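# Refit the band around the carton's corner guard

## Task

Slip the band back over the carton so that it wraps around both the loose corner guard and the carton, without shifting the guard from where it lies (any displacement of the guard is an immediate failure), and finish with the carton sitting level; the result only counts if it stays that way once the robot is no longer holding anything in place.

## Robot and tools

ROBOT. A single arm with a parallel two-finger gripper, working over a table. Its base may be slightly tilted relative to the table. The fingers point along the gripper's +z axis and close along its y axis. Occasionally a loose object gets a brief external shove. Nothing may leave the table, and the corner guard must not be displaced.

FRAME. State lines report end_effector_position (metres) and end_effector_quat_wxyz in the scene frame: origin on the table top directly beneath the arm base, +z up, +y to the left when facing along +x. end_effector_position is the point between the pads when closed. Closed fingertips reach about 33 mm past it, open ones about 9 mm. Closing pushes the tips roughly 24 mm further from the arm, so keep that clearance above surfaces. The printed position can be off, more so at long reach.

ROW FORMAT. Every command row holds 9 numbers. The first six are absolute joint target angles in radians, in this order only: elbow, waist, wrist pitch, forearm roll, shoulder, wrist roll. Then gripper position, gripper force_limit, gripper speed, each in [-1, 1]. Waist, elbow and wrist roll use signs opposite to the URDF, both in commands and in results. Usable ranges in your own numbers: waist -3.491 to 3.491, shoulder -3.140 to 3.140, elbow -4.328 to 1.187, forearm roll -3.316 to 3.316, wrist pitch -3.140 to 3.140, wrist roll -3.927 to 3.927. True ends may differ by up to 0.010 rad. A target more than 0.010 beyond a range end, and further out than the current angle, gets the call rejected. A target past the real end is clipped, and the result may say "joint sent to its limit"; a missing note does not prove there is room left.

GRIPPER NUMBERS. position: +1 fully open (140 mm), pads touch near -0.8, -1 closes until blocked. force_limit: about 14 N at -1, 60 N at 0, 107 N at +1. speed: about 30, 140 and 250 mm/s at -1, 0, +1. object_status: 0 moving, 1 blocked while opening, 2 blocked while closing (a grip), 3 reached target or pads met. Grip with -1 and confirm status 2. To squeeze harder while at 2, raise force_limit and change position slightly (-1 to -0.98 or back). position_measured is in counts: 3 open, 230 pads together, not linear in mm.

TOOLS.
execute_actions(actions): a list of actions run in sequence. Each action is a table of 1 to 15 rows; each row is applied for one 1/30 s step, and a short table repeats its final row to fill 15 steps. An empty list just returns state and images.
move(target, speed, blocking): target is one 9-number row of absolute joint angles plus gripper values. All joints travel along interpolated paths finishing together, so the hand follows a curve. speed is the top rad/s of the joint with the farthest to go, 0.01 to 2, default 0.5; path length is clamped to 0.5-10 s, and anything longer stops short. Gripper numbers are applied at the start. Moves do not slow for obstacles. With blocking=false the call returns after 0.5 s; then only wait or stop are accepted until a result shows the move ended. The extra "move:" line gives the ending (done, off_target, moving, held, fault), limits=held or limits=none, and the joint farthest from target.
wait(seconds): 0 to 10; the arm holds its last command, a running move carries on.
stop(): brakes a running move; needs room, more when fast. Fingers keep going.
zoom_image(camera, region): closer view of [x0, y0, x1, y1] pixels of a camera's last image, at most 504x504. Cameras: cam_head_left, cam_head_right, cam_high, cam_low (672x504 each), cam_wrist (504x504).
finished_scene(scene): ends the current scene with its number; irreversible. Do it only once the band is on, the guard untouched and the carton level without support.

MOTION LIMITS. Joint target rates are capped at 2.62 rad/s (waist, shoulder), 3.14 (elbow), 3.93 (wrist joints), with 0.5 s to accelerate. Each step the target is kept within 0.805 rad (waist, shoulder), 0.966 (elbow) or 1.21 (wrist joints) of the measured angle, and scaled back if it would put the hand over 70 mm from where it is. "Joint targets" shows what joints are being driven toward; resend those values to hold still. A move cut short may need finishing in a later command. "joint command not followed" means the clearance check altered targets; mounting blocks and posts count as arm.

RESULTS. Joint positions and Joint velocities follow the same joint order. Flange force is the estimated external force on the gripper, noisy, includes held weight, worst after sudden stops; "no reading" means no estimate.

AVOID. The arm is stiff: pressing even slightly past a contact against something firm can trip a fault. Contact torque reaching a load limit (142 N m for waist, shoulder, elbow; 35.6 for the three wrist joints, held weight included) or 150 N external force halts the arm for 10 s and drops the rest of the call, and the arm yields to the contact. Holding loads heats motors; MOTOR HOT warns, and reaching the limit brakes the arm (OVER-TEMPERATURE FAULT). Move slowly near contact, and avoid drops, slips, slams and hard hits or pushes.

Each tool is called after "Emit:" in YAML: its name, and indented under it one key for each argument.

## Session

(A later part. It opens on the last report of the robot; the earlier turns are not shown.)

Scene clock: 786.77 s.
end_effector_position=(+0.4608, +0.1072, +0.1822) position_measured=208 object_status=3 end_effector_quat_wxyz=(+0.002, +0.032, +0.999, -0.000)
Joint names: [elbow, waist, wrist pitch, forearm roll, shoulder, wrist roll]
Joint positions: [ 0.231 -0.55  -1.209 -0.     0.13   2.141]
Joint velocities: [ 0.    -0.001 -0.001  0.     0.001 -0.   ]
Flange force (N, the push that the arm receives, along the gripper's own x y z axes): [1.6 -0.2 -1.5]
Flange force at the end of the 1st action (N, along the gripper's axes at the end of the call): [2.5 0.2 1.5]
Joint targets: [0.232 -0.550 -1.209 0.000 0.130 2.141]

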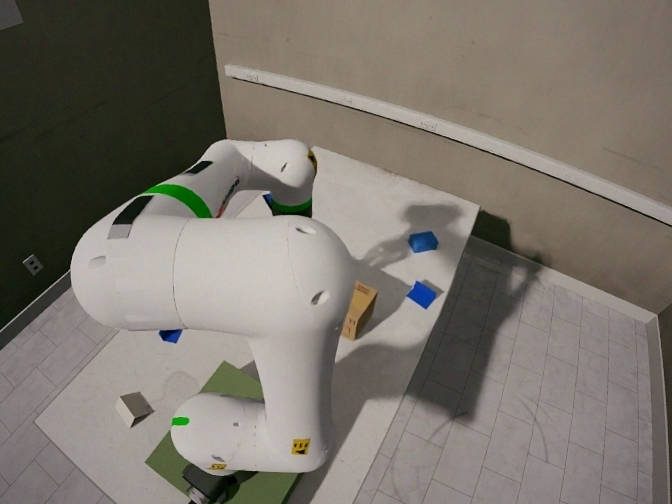

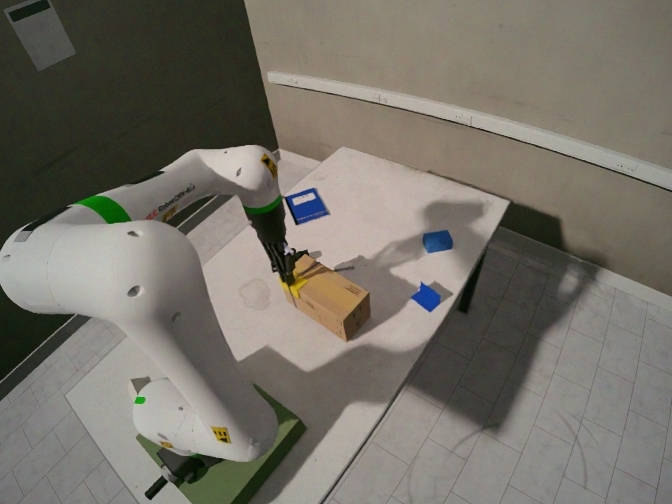

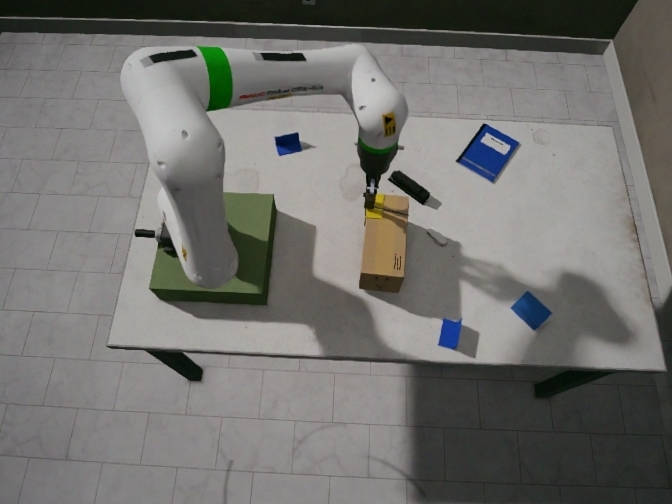

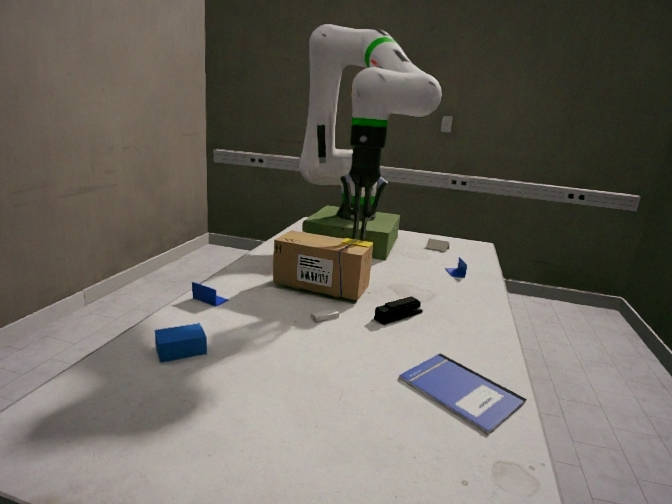

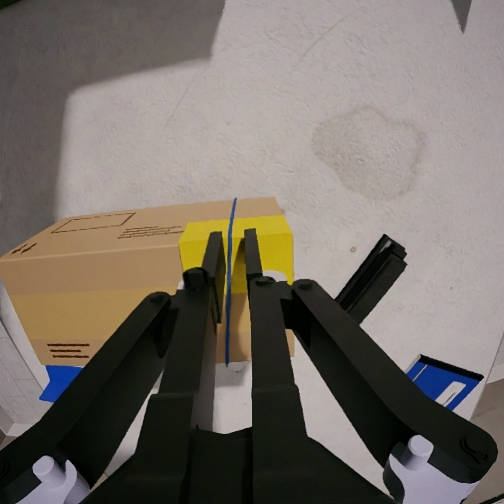

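Emit:
zoom_image:
  camera: "cam_wrist"
  region: [150, 180, 330, 390]

Emit:
zoom_image:
  camera: "cam_low"
  region: [265, 210, 385, 310]

Region (150, 180, 330, 390) of cam_wrist's 504x504 image, scaled by 2.400, with more detail than that image has; it fills the left 432 columns of this view, and the rest is white.

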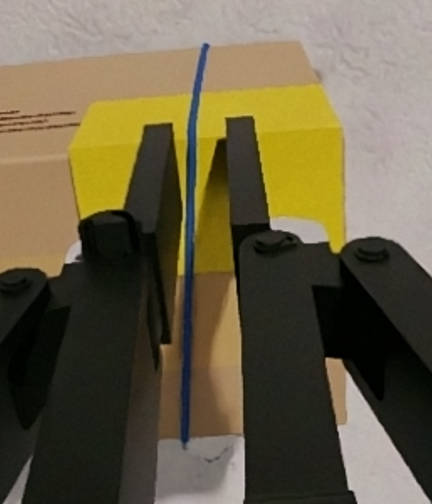

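Region (265, 210, 385, 310) of cam_low's 672x504 image, scaled by 4.200, with more detail than that image has.

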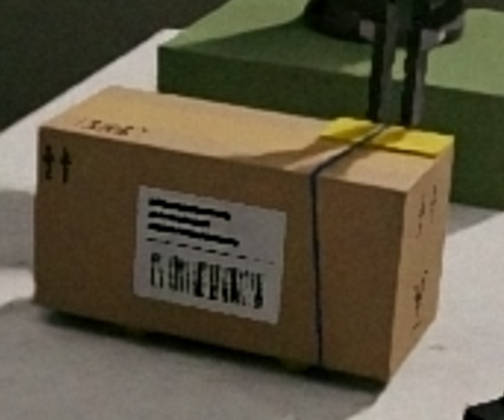

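Emit:
move:
  target: [-0.09891,-0.42661,-1.29118,0,0.37853,2.09241,-0.62,-0.7,-1]
  speed: 0.3

Scene clock: 842.57 s.
end_effector_position=(+0.5720, +0.0906, +0.1906) position_measured=208 object_status=3 end_effector_quat_wxyz=(+0.002, +0.069, +0.998, -0.000)
Joint names: [elbow, waist, wrist pitch, forearm roll, shoulder, wrist roll]
Joint positions: [-0.099 -0.427 -1.291 -0.     0.378  2.092]
Joint velocities: [0.    0.001 0.002 0.    0.001 0.   ]
Flange force (N, the push that the arm receives, along the gripper's own x y z axes): [5.4 -1.5 -0.5]
Joint targets: [-0.099 -0.427 -1.291 0.000 0.379 2.092]
move: done; limits=none; farthest joint: the waist, 0.000 radians from its target (0.123 radians at the start)

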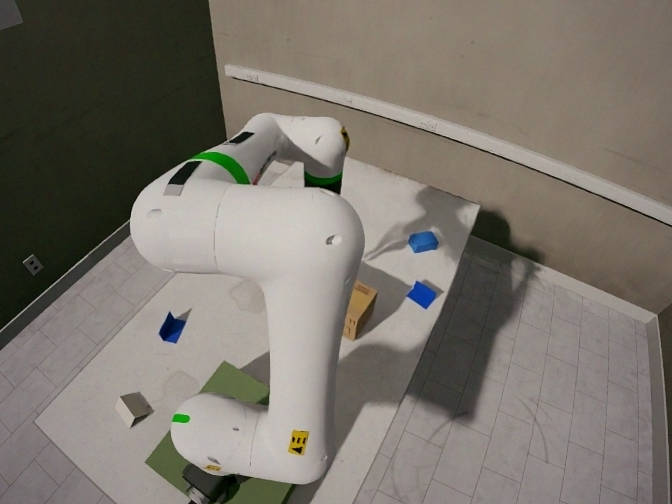

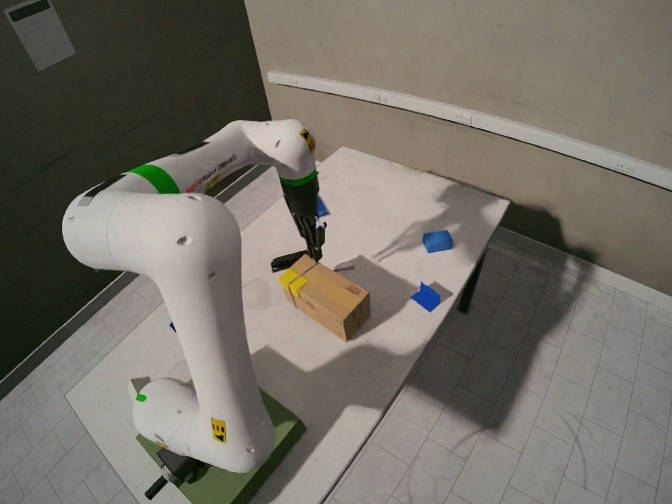

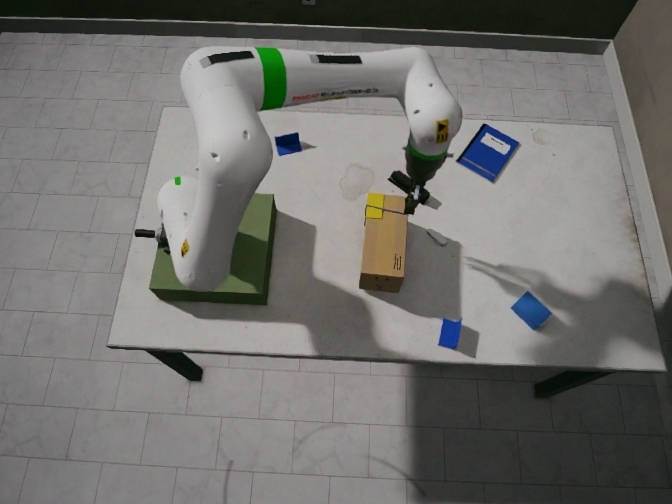

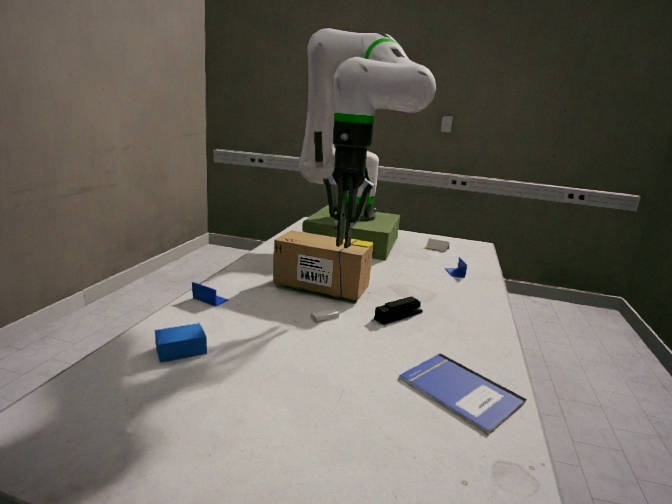

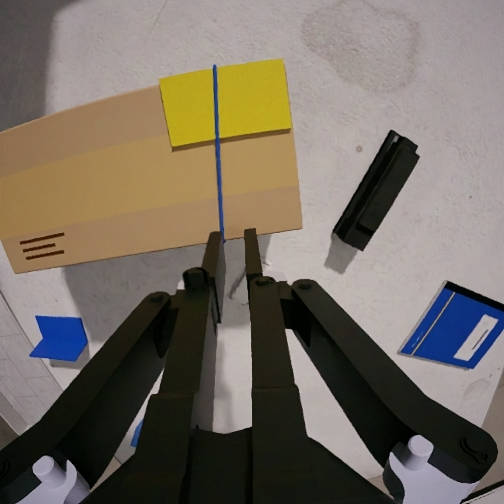

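Emit:
zoom_image:
  camera: "cam_wrist"
  region: [140, 50, 340, 270]

Region (140, 50, 340, 270) of cam_wrist's 504x504 image, scaled by 2.291, with more detail than that image has; it fills the left 458 columns of this view, and the rest is white.

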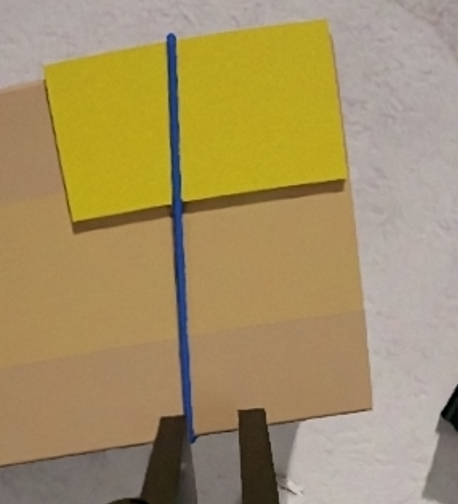

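Emit:
move:
  target: [-0.04807,-0.42295,-1.25877,0,0.36010,2.08874,-0.62,-0.7,-1]
  speed: 0.1

Scene clock: 893.83 s.
end_effector_position=(+0.5621, +0.0844, +0.1799) position_measured=208 object_status=3 end_effector_quat_wxyz=(+0.003, +0.069, +0.998, -0.000)
Joint names: [elbow, waist, wrist pitch, forearm roll, shoulder, wrist roll]
Joint positions: [-0.048 -0.423 -1.259 -0.     0.36   2.089]
Joint velocities: [ 0.    -0.    -0.    -0.     0.001 -0.   ]
Flange force (N, the push that the arm receives, along the gripper's own x y z axes): [8.0 -2.4 1.4]
Joint targets: [-0.048 -0.423 -1.259 0.000 0.360 2.089]
move: done; limits=none; farthest joint: the waist, 0.000 radians from its target (0.004 radians at the start)

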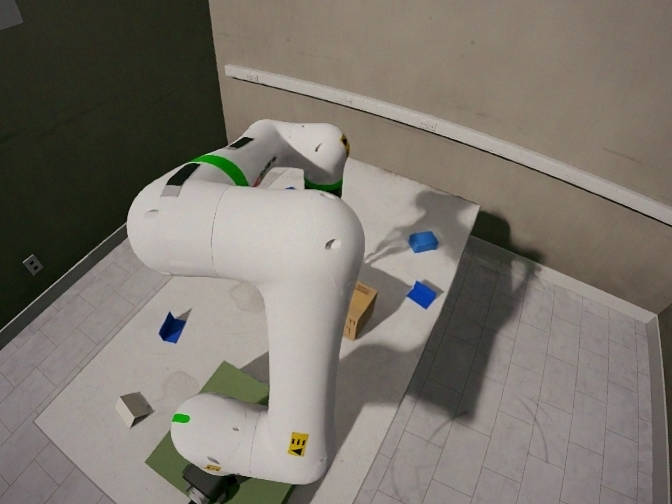

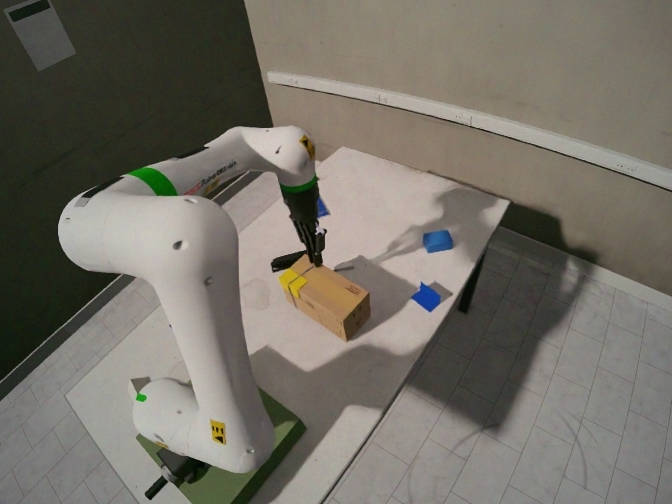

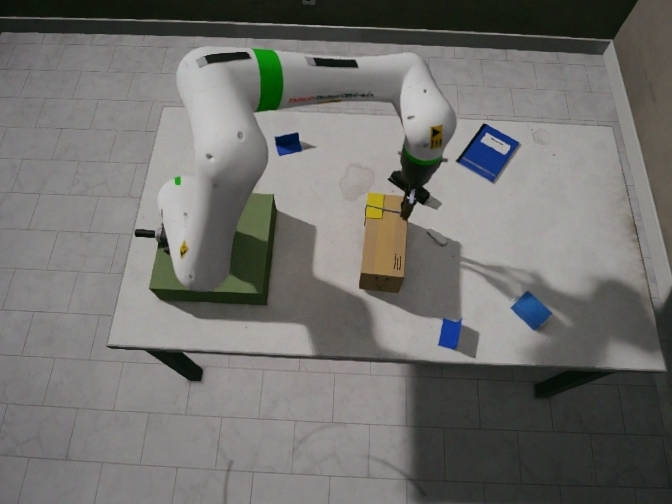

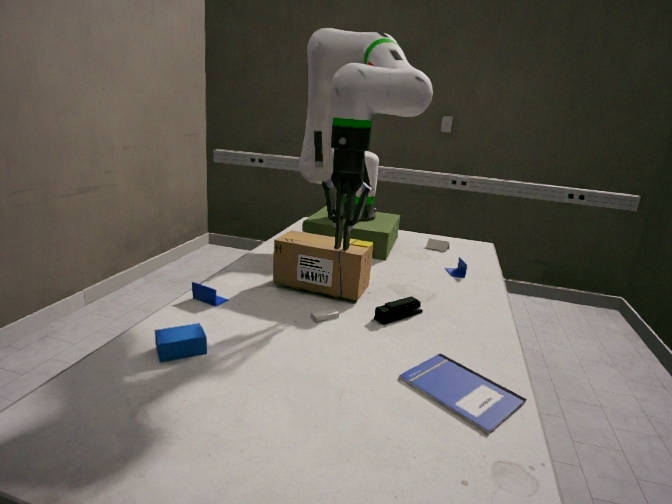

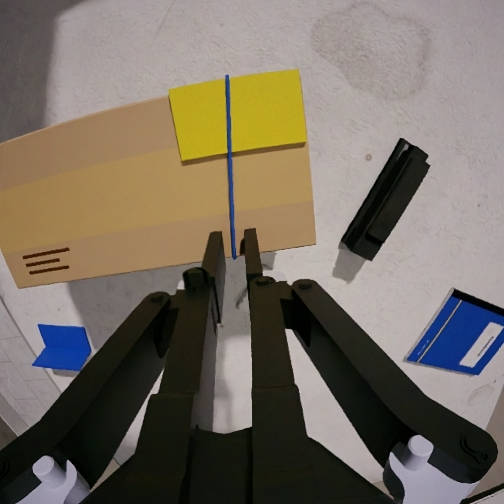

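Emit:
zoom_image:
  camera: "cam_wrist"
  region: [180, 190, 290, 300]

Emit:
zoom_image:
  camera: "cam_low"
  region: [300, 215, 380, 275]

Region (180, 190, 290, 300) of cam_wrist's 504x504 image, scaled by 4.582, with more detail than that image has.

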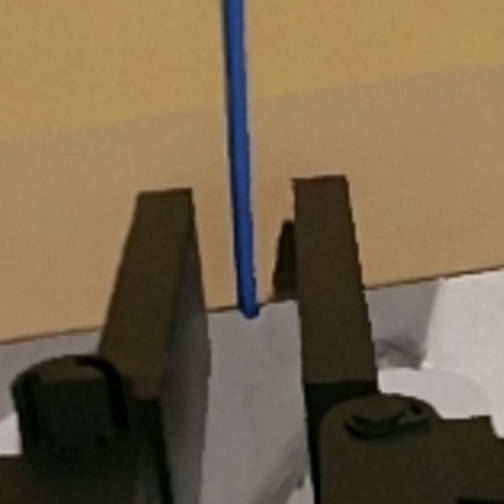

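Region (300, 215, 380, 275) of cam_low's 672x504 image, scaled by 6.300, with more detail than that image has; it fills the top 378 rows of this view, and the rest is white.

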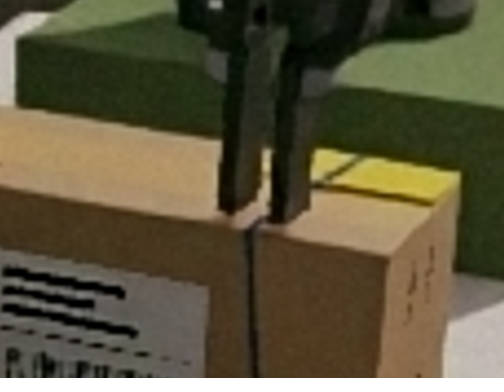

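Emit:
move:
  target: [-0.04249,-0.42295,-1.25027,0,0.36303,2.08874,-0.62,-0.7,-1]
  speed: 0.02

Scene clock: 910.20 s.
end_effector_position=(+0.5621, +0.0844, +0.1760) position_measured=208 object_status=3 end_effector_quat_wxyz=(+0.002, +0.069, +0.998, -0.000)
Joint names: [elbow, waist, wrist pitch, forearm roll, shoulder, wrist roll]
Joint positions: [-0.042 -0.423 -1.25  -0.     0.363  2.089]
Joint velocities: [ 0.    -0.001  0.001 -0.    -0.     0.   ]
Flange force (N, the push that the arm receives, along the gripper's own x y z axes): [4.8 0.1 -1.0]
Joint targets: [-0.042 -0.423 -1.250 0.000 0.363 2.089]
move: done; limits=none; farthest joint: the waist, 0.000 radians from its target (0.000 radians at the start)

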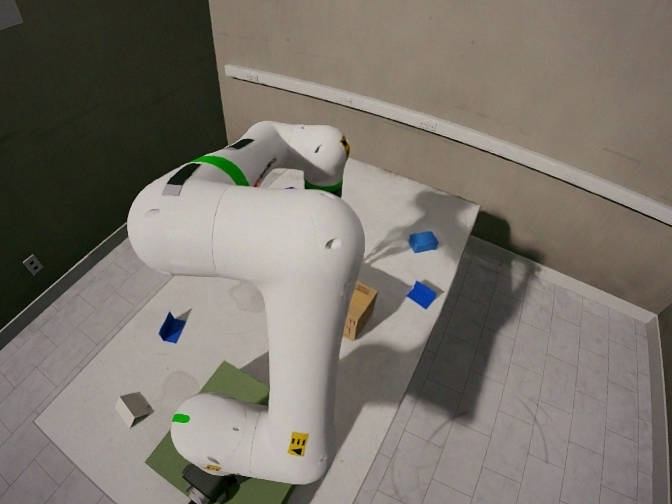

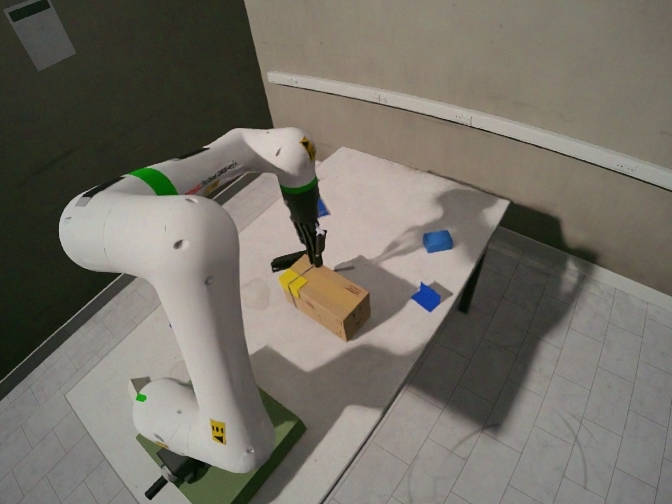

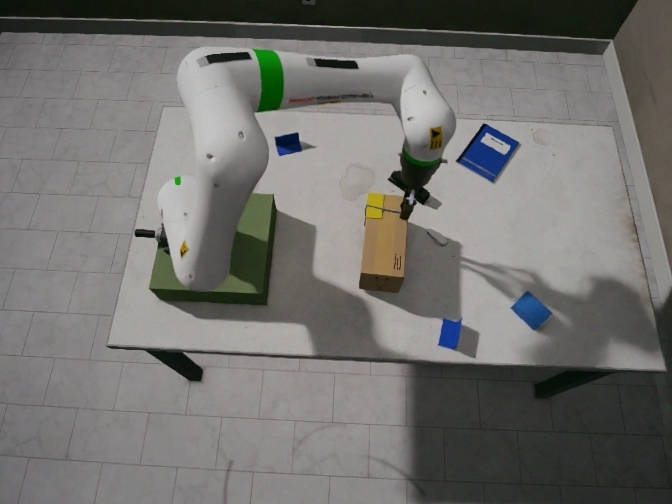

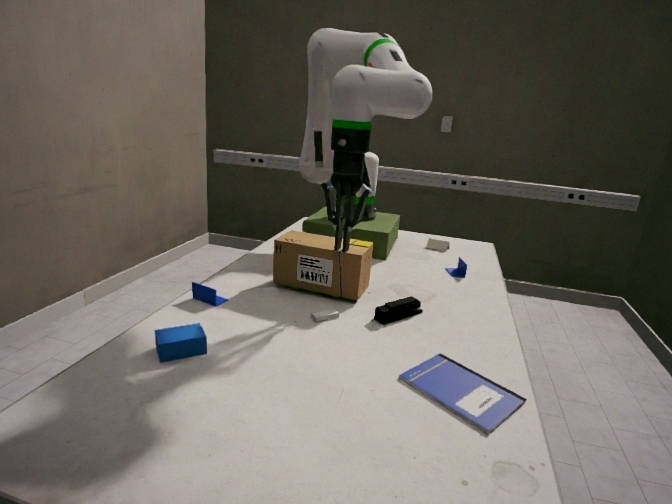

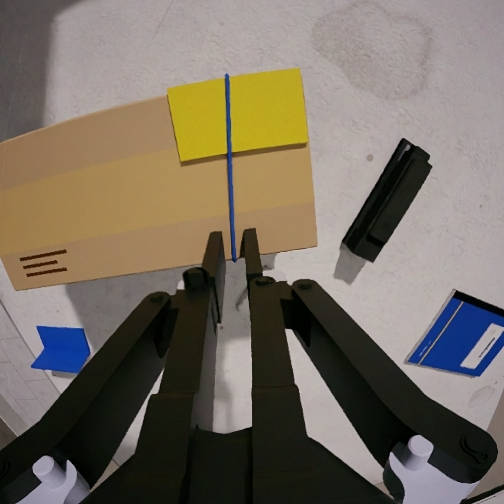

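Emit:
zoom_image:
  camera: "cam_wrist"
  region: [180, 190, 290, 300]

Region (180, 190, 290, 300) of cam_wrist's 504x504 image, scaled by 4.582, with more detail than that image has.

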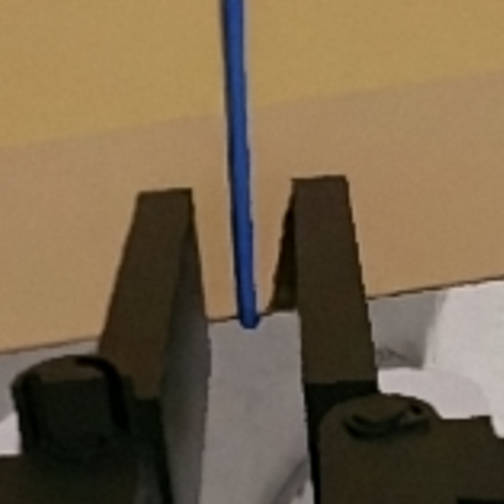

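Emit:
execute_actions:
  actions:
    - [[-0.04220,-0.42295,-1.24983,0,0.36318,2.08874,-0.62,-0.7,-1],[-0.04220,-0.42295,-1.24983,0,0.36318,2.08874,-0.62,-0.7,-1],[-0.04192,-0.42295,-1.24940,0,0.36333,2.08874,-0.62,-0.7,-1],[-0.04192,-0.42295,-1.24940,0,0.36333,2.08874,-0.62,-0.7,-1],[-0.04163,-0.42295,-1.24896,0,0.36348,2.08874,-0.62,-0.7,-1]]

Scene clock: 919.47 s.
end_effector_position=(+0.5621, +0.0844, +0.1754) position_measured=208 object_status=3 end_effector_quat_wxyz=(+0.002, +0.069, +0.998, -0.000)
Joint names: [elbow, waist, wrist pitch, forearm roll, shoulder, wrist roll]
Joint positions: [-0.042 -0.423 -1.249 -0.     0.363  2.089]
Joint velocities: [ 0.    -0.002 -0.    -0.    -0.    -0.   ]
Flange force (N, the push that the arm receives, along the gripper's own x y z axes): [2.5 -0.2 -0.5]
Joint targets: [-0.042 -0.423 -1.249 0.000 0.363 2.089]

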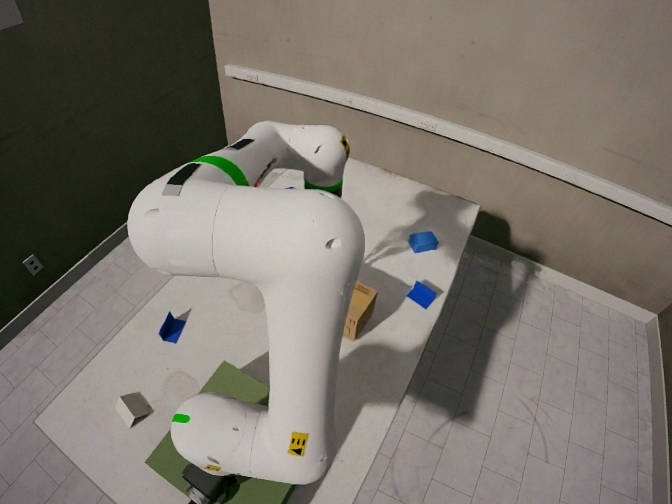

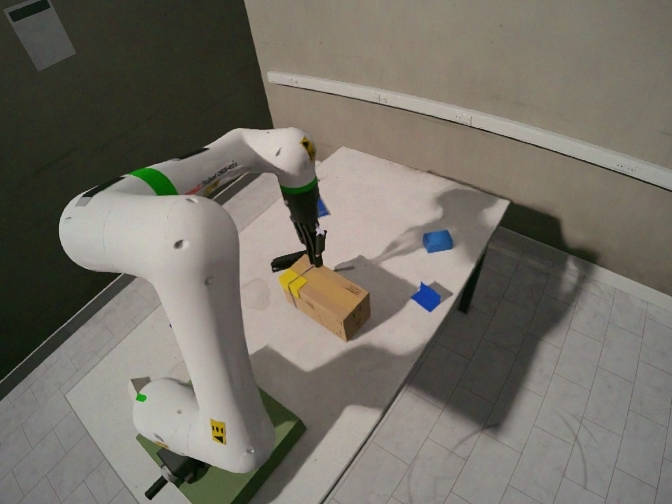

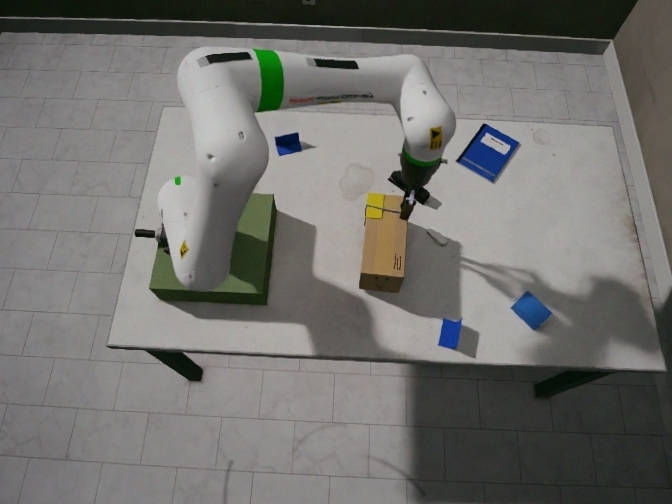

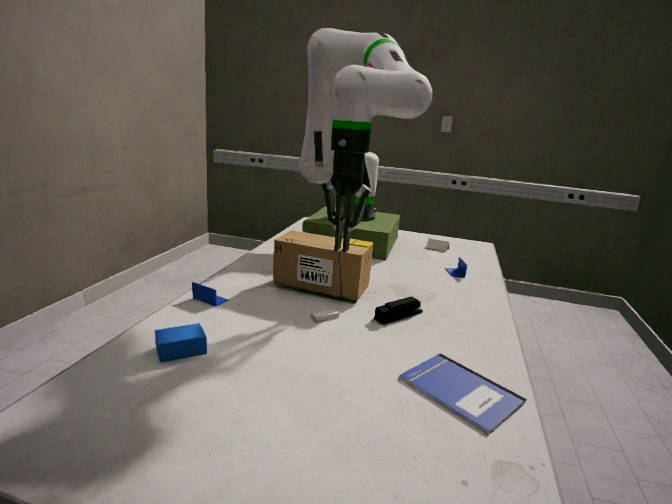

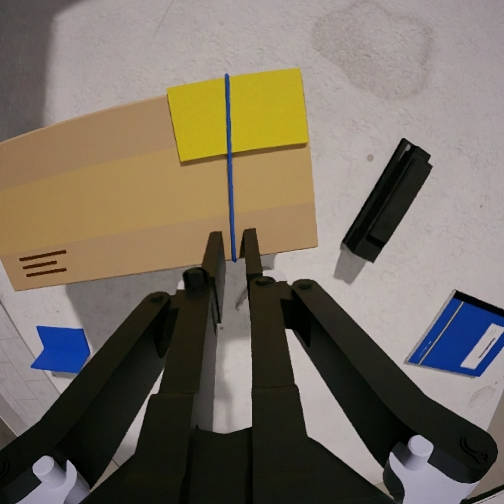

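Emit:
execute_actions:
  actions:
    - [[-0.04134,-0.42295,-1.24852,0,0.36363,2.08874,-0.62,-0.7,-1],[-0.04134,-0.42295,-1.24852,0,0.36363,2.08874,-0.62,-0.7,-1],[-0.04106,-0.42295,-1.24809,0,0.36378,2.08874,-0.62,-0.7,-1],[-0.04106,-0.42295,-1.24809,0,0.36378,2.08874,-0.62,-0.7,-1],[-0.04091,-0.42295,-1.24787,0,0.36386,2.08874,-0.62,-0.7,-1]]

Scene clock: 924.33 s.
end_effector_position=(+0.5621, +0.0844, +0.1749) position_measured=208 object_status=3 end_effector_quat_wxyz=(+0.002, +0.069, +0.998, -0.000)
Joint names: [elbow, waist, wrist pitch, forearm roll, shoulder, wrist roll]
Joint positions: [-0.041 -0.423 -1.248 -0.     0.364  2.089]
Joint velocities: [-0.    -0.001  0.002 -0.     0.     0.   ]
Flange force (N, the push that the arm receives, along the gripper's own x y z axes): [1.8 -1.4 -1.7]
Joint targets: [-0.041 -0.423 -1.248 0.000 0.364 2.089]

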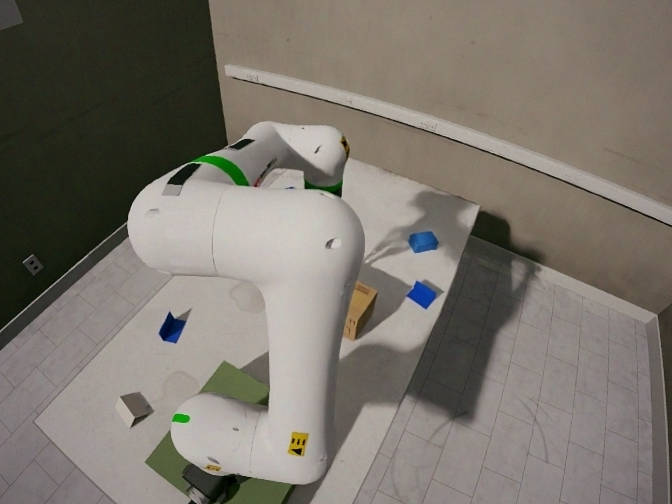

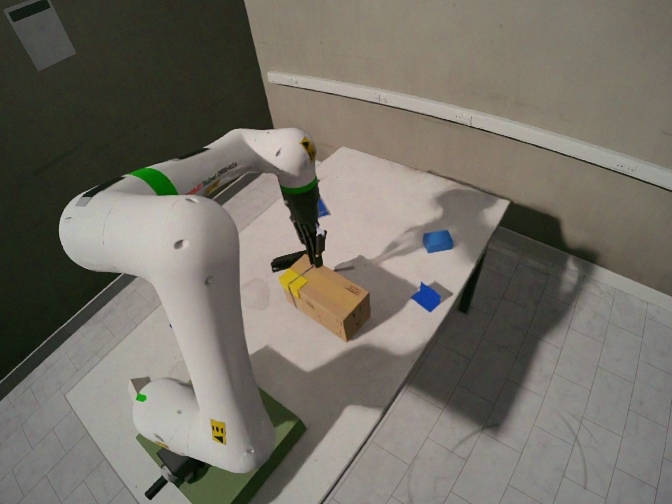

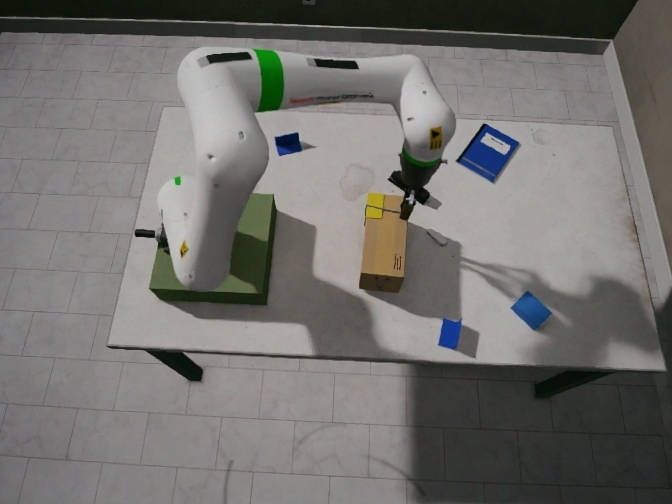

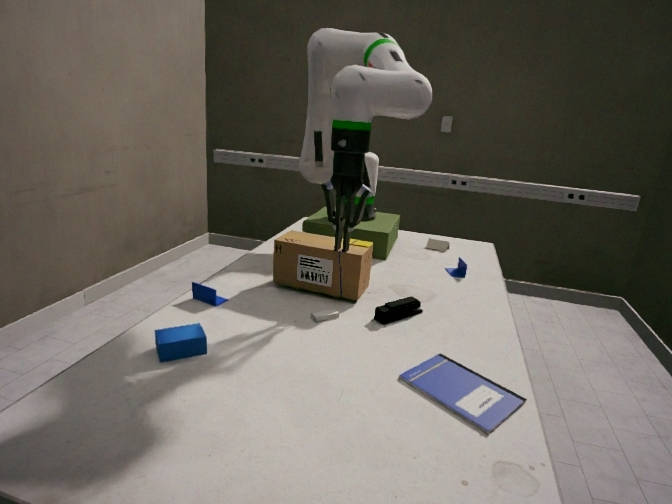

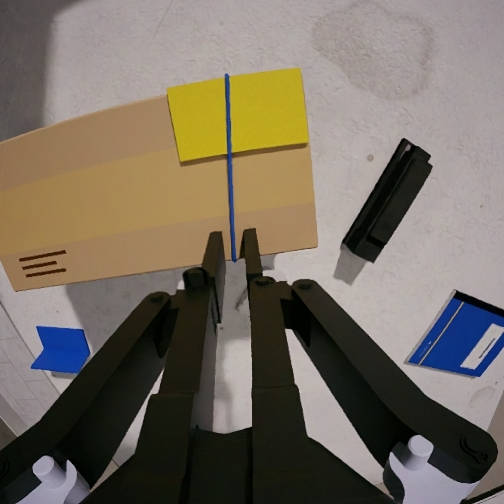

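Emit:
zoom_image:
  camera: "cam_wrist"
  region: [200, 210, 270, 280]

Region (200, 210, 270, 280) of cam_wrist's 504x504 image, scaled by 7.200, with more detail than that image has.

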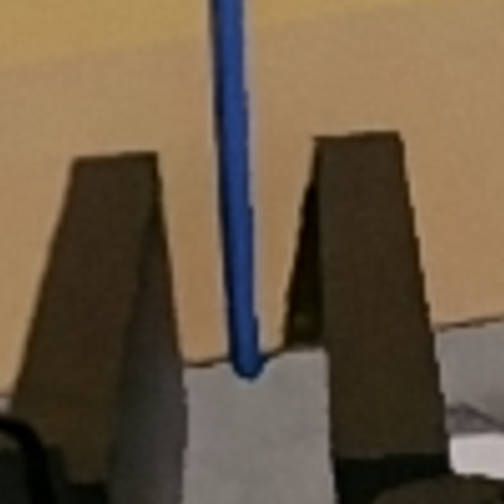

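Emit:
execute_actions:
  actions:
    - [[-0.04062,-0.42295,-1.24743,0,0.36401,2.08874,-0.62,-0.7,-1],[-0.04062,-0.42295,-1.24743,0,0.36401,2.08874,-0.62,-0.7,-1],[-0.04062,-0.42295,-1.24743,0,0.36401,2.08874,-0.62,-0.7,-1],[-0.04034,-0.42295,-1.24700,0,0.36416,2.08874,-0.62,-0.7,-1]]

Scene clock: 934.83 s.
end_effector_position=(+0.5621, +0.0844, +0.1745) position_measured=208 object_status=3 end_effector_quat_wxyz=(+0.002, +0.069, +0.998, -0.000)
Joint names: [elbow, waist, wrist pitch, forearm roll, shoulder, wrist roll]
Joint positions: [-0.04  -0.423 -1.247 -0.     0.364  2.089]
Joint velocities: [-0.    -0.002 -0.     0.    -0.     0.   ]
Flange force (N, the push that the arm receives, along the gripper's own x y z axes): [4.3 -0.9 -1.1]
Joint targets: [-0.040 -0.423 -1.247 0.000 0.364 2.089]

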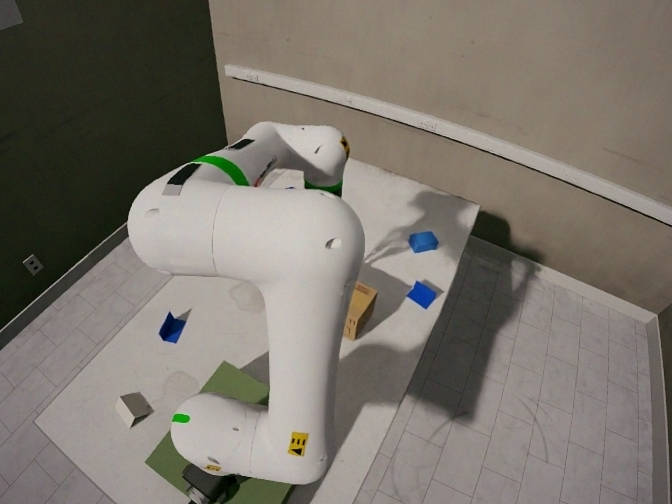

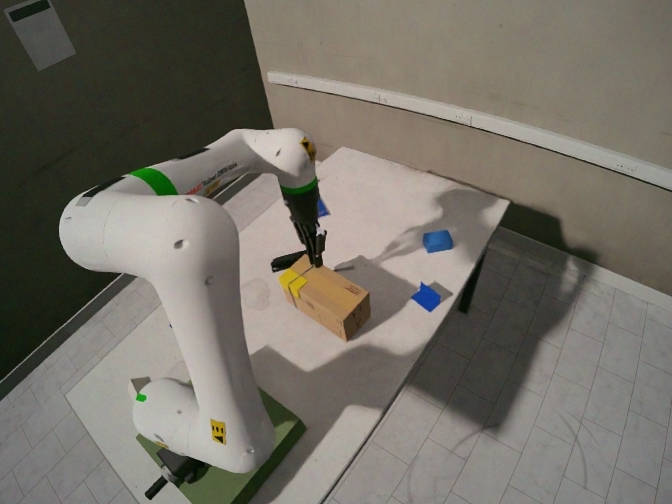

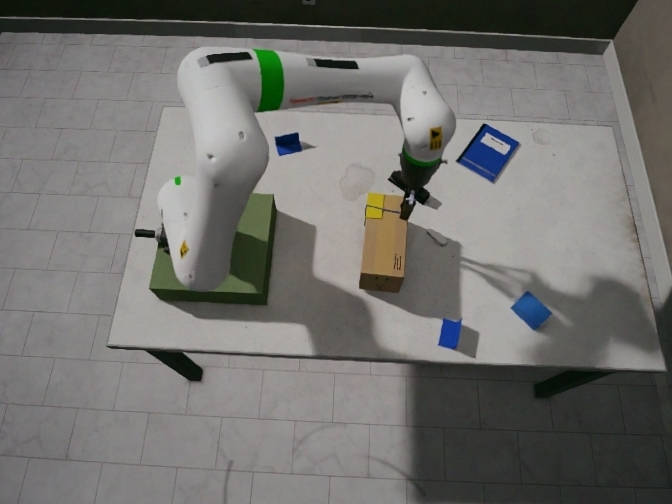

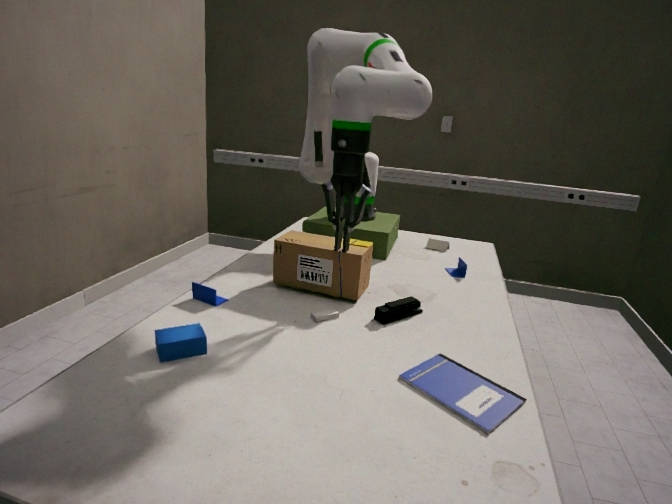

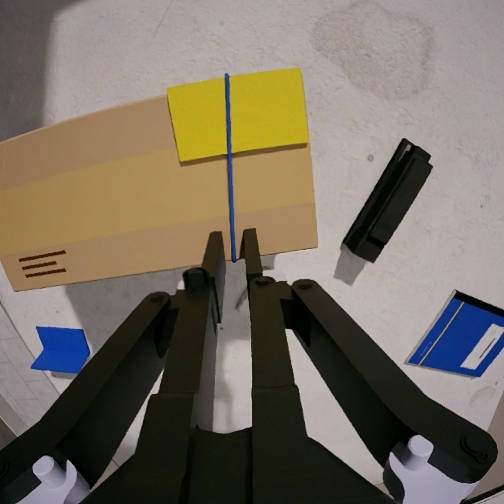

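Emit:
execute_actions:
  actions:
    - [[-0.04005,-0.42295,-1.24656,0,0.36431,2.08874,-0.62,-0.7,-1],[-0.04005,-0.42295,-1.24656,0,0.36431,2.08874,-0.62,-0.7,-1],[-0.04005,-0.42295,-1.24656,0,0.36431,2.08874,-0.62,-0.7,-1],[-0.03977,-0.42295,-1.24613,0,0.36446,2.08874,-0.62,-0.7,-1]]

Scene clock: 939.27 s.
end_effector_position=(+0.5621, +0.0844, +0.1741) position_measured=208 object_status=3 end_effector_quat_wxyz=(+0.002, +0.069, +0.998, -0.000)
Joint names: [elbow, waist, wrist pitch, forearm roll, shoulder, wrist roll]
Joint positions: [-0.04  -0.423 -1.246 -0.     0.364  2.089]
Joint velocities: [-0.    -0.    -0.002  0.     0.     0.   ]
Flange force (N, the push that the arm receives, along the gripper's own x y z axes): [5.7 -2.5 -0.8]
Joint targets: [-0.040 -0.423 -1.246 0.000 0.364 2.089]

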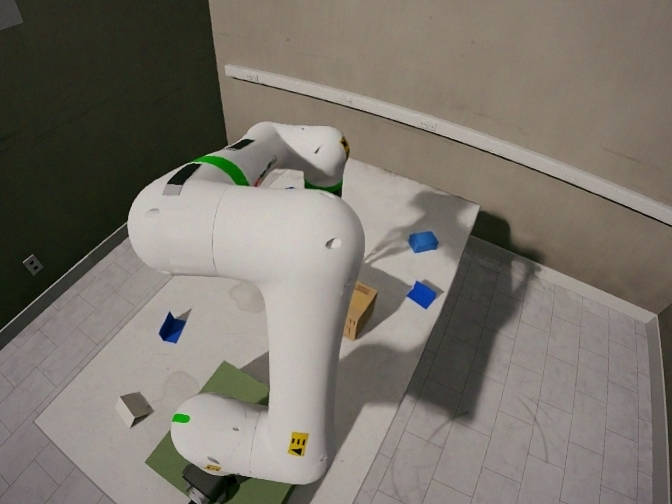

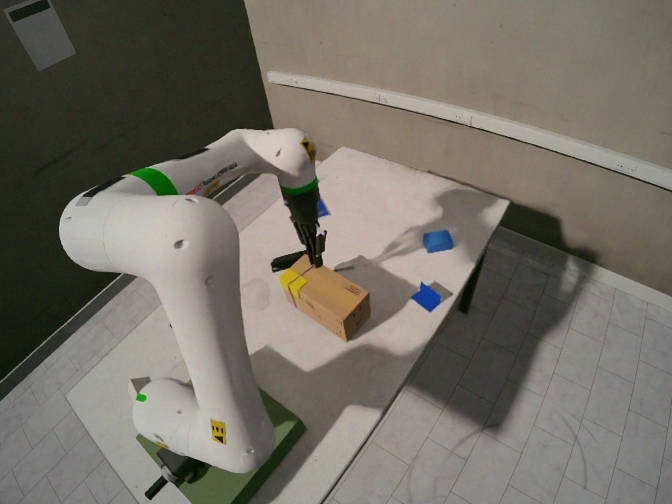

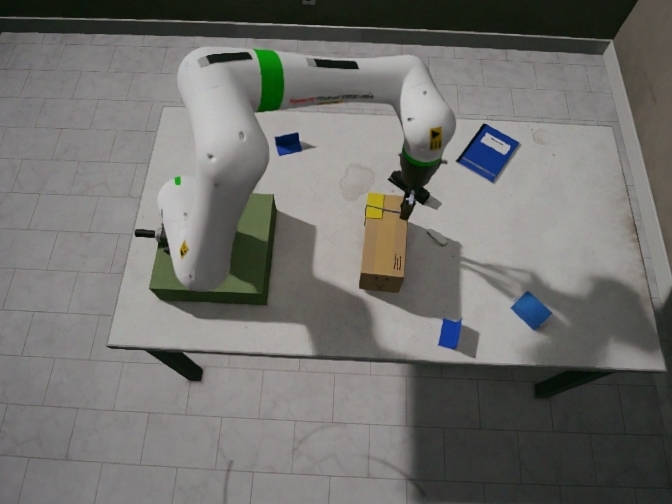

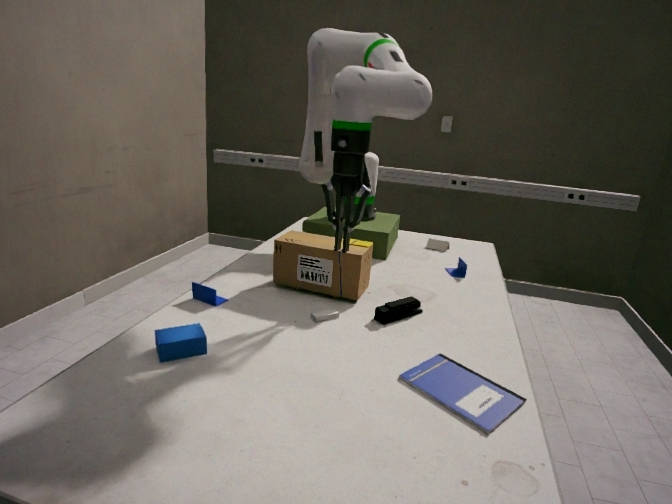

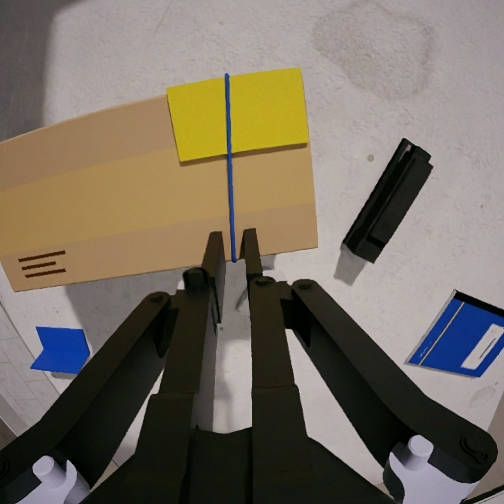

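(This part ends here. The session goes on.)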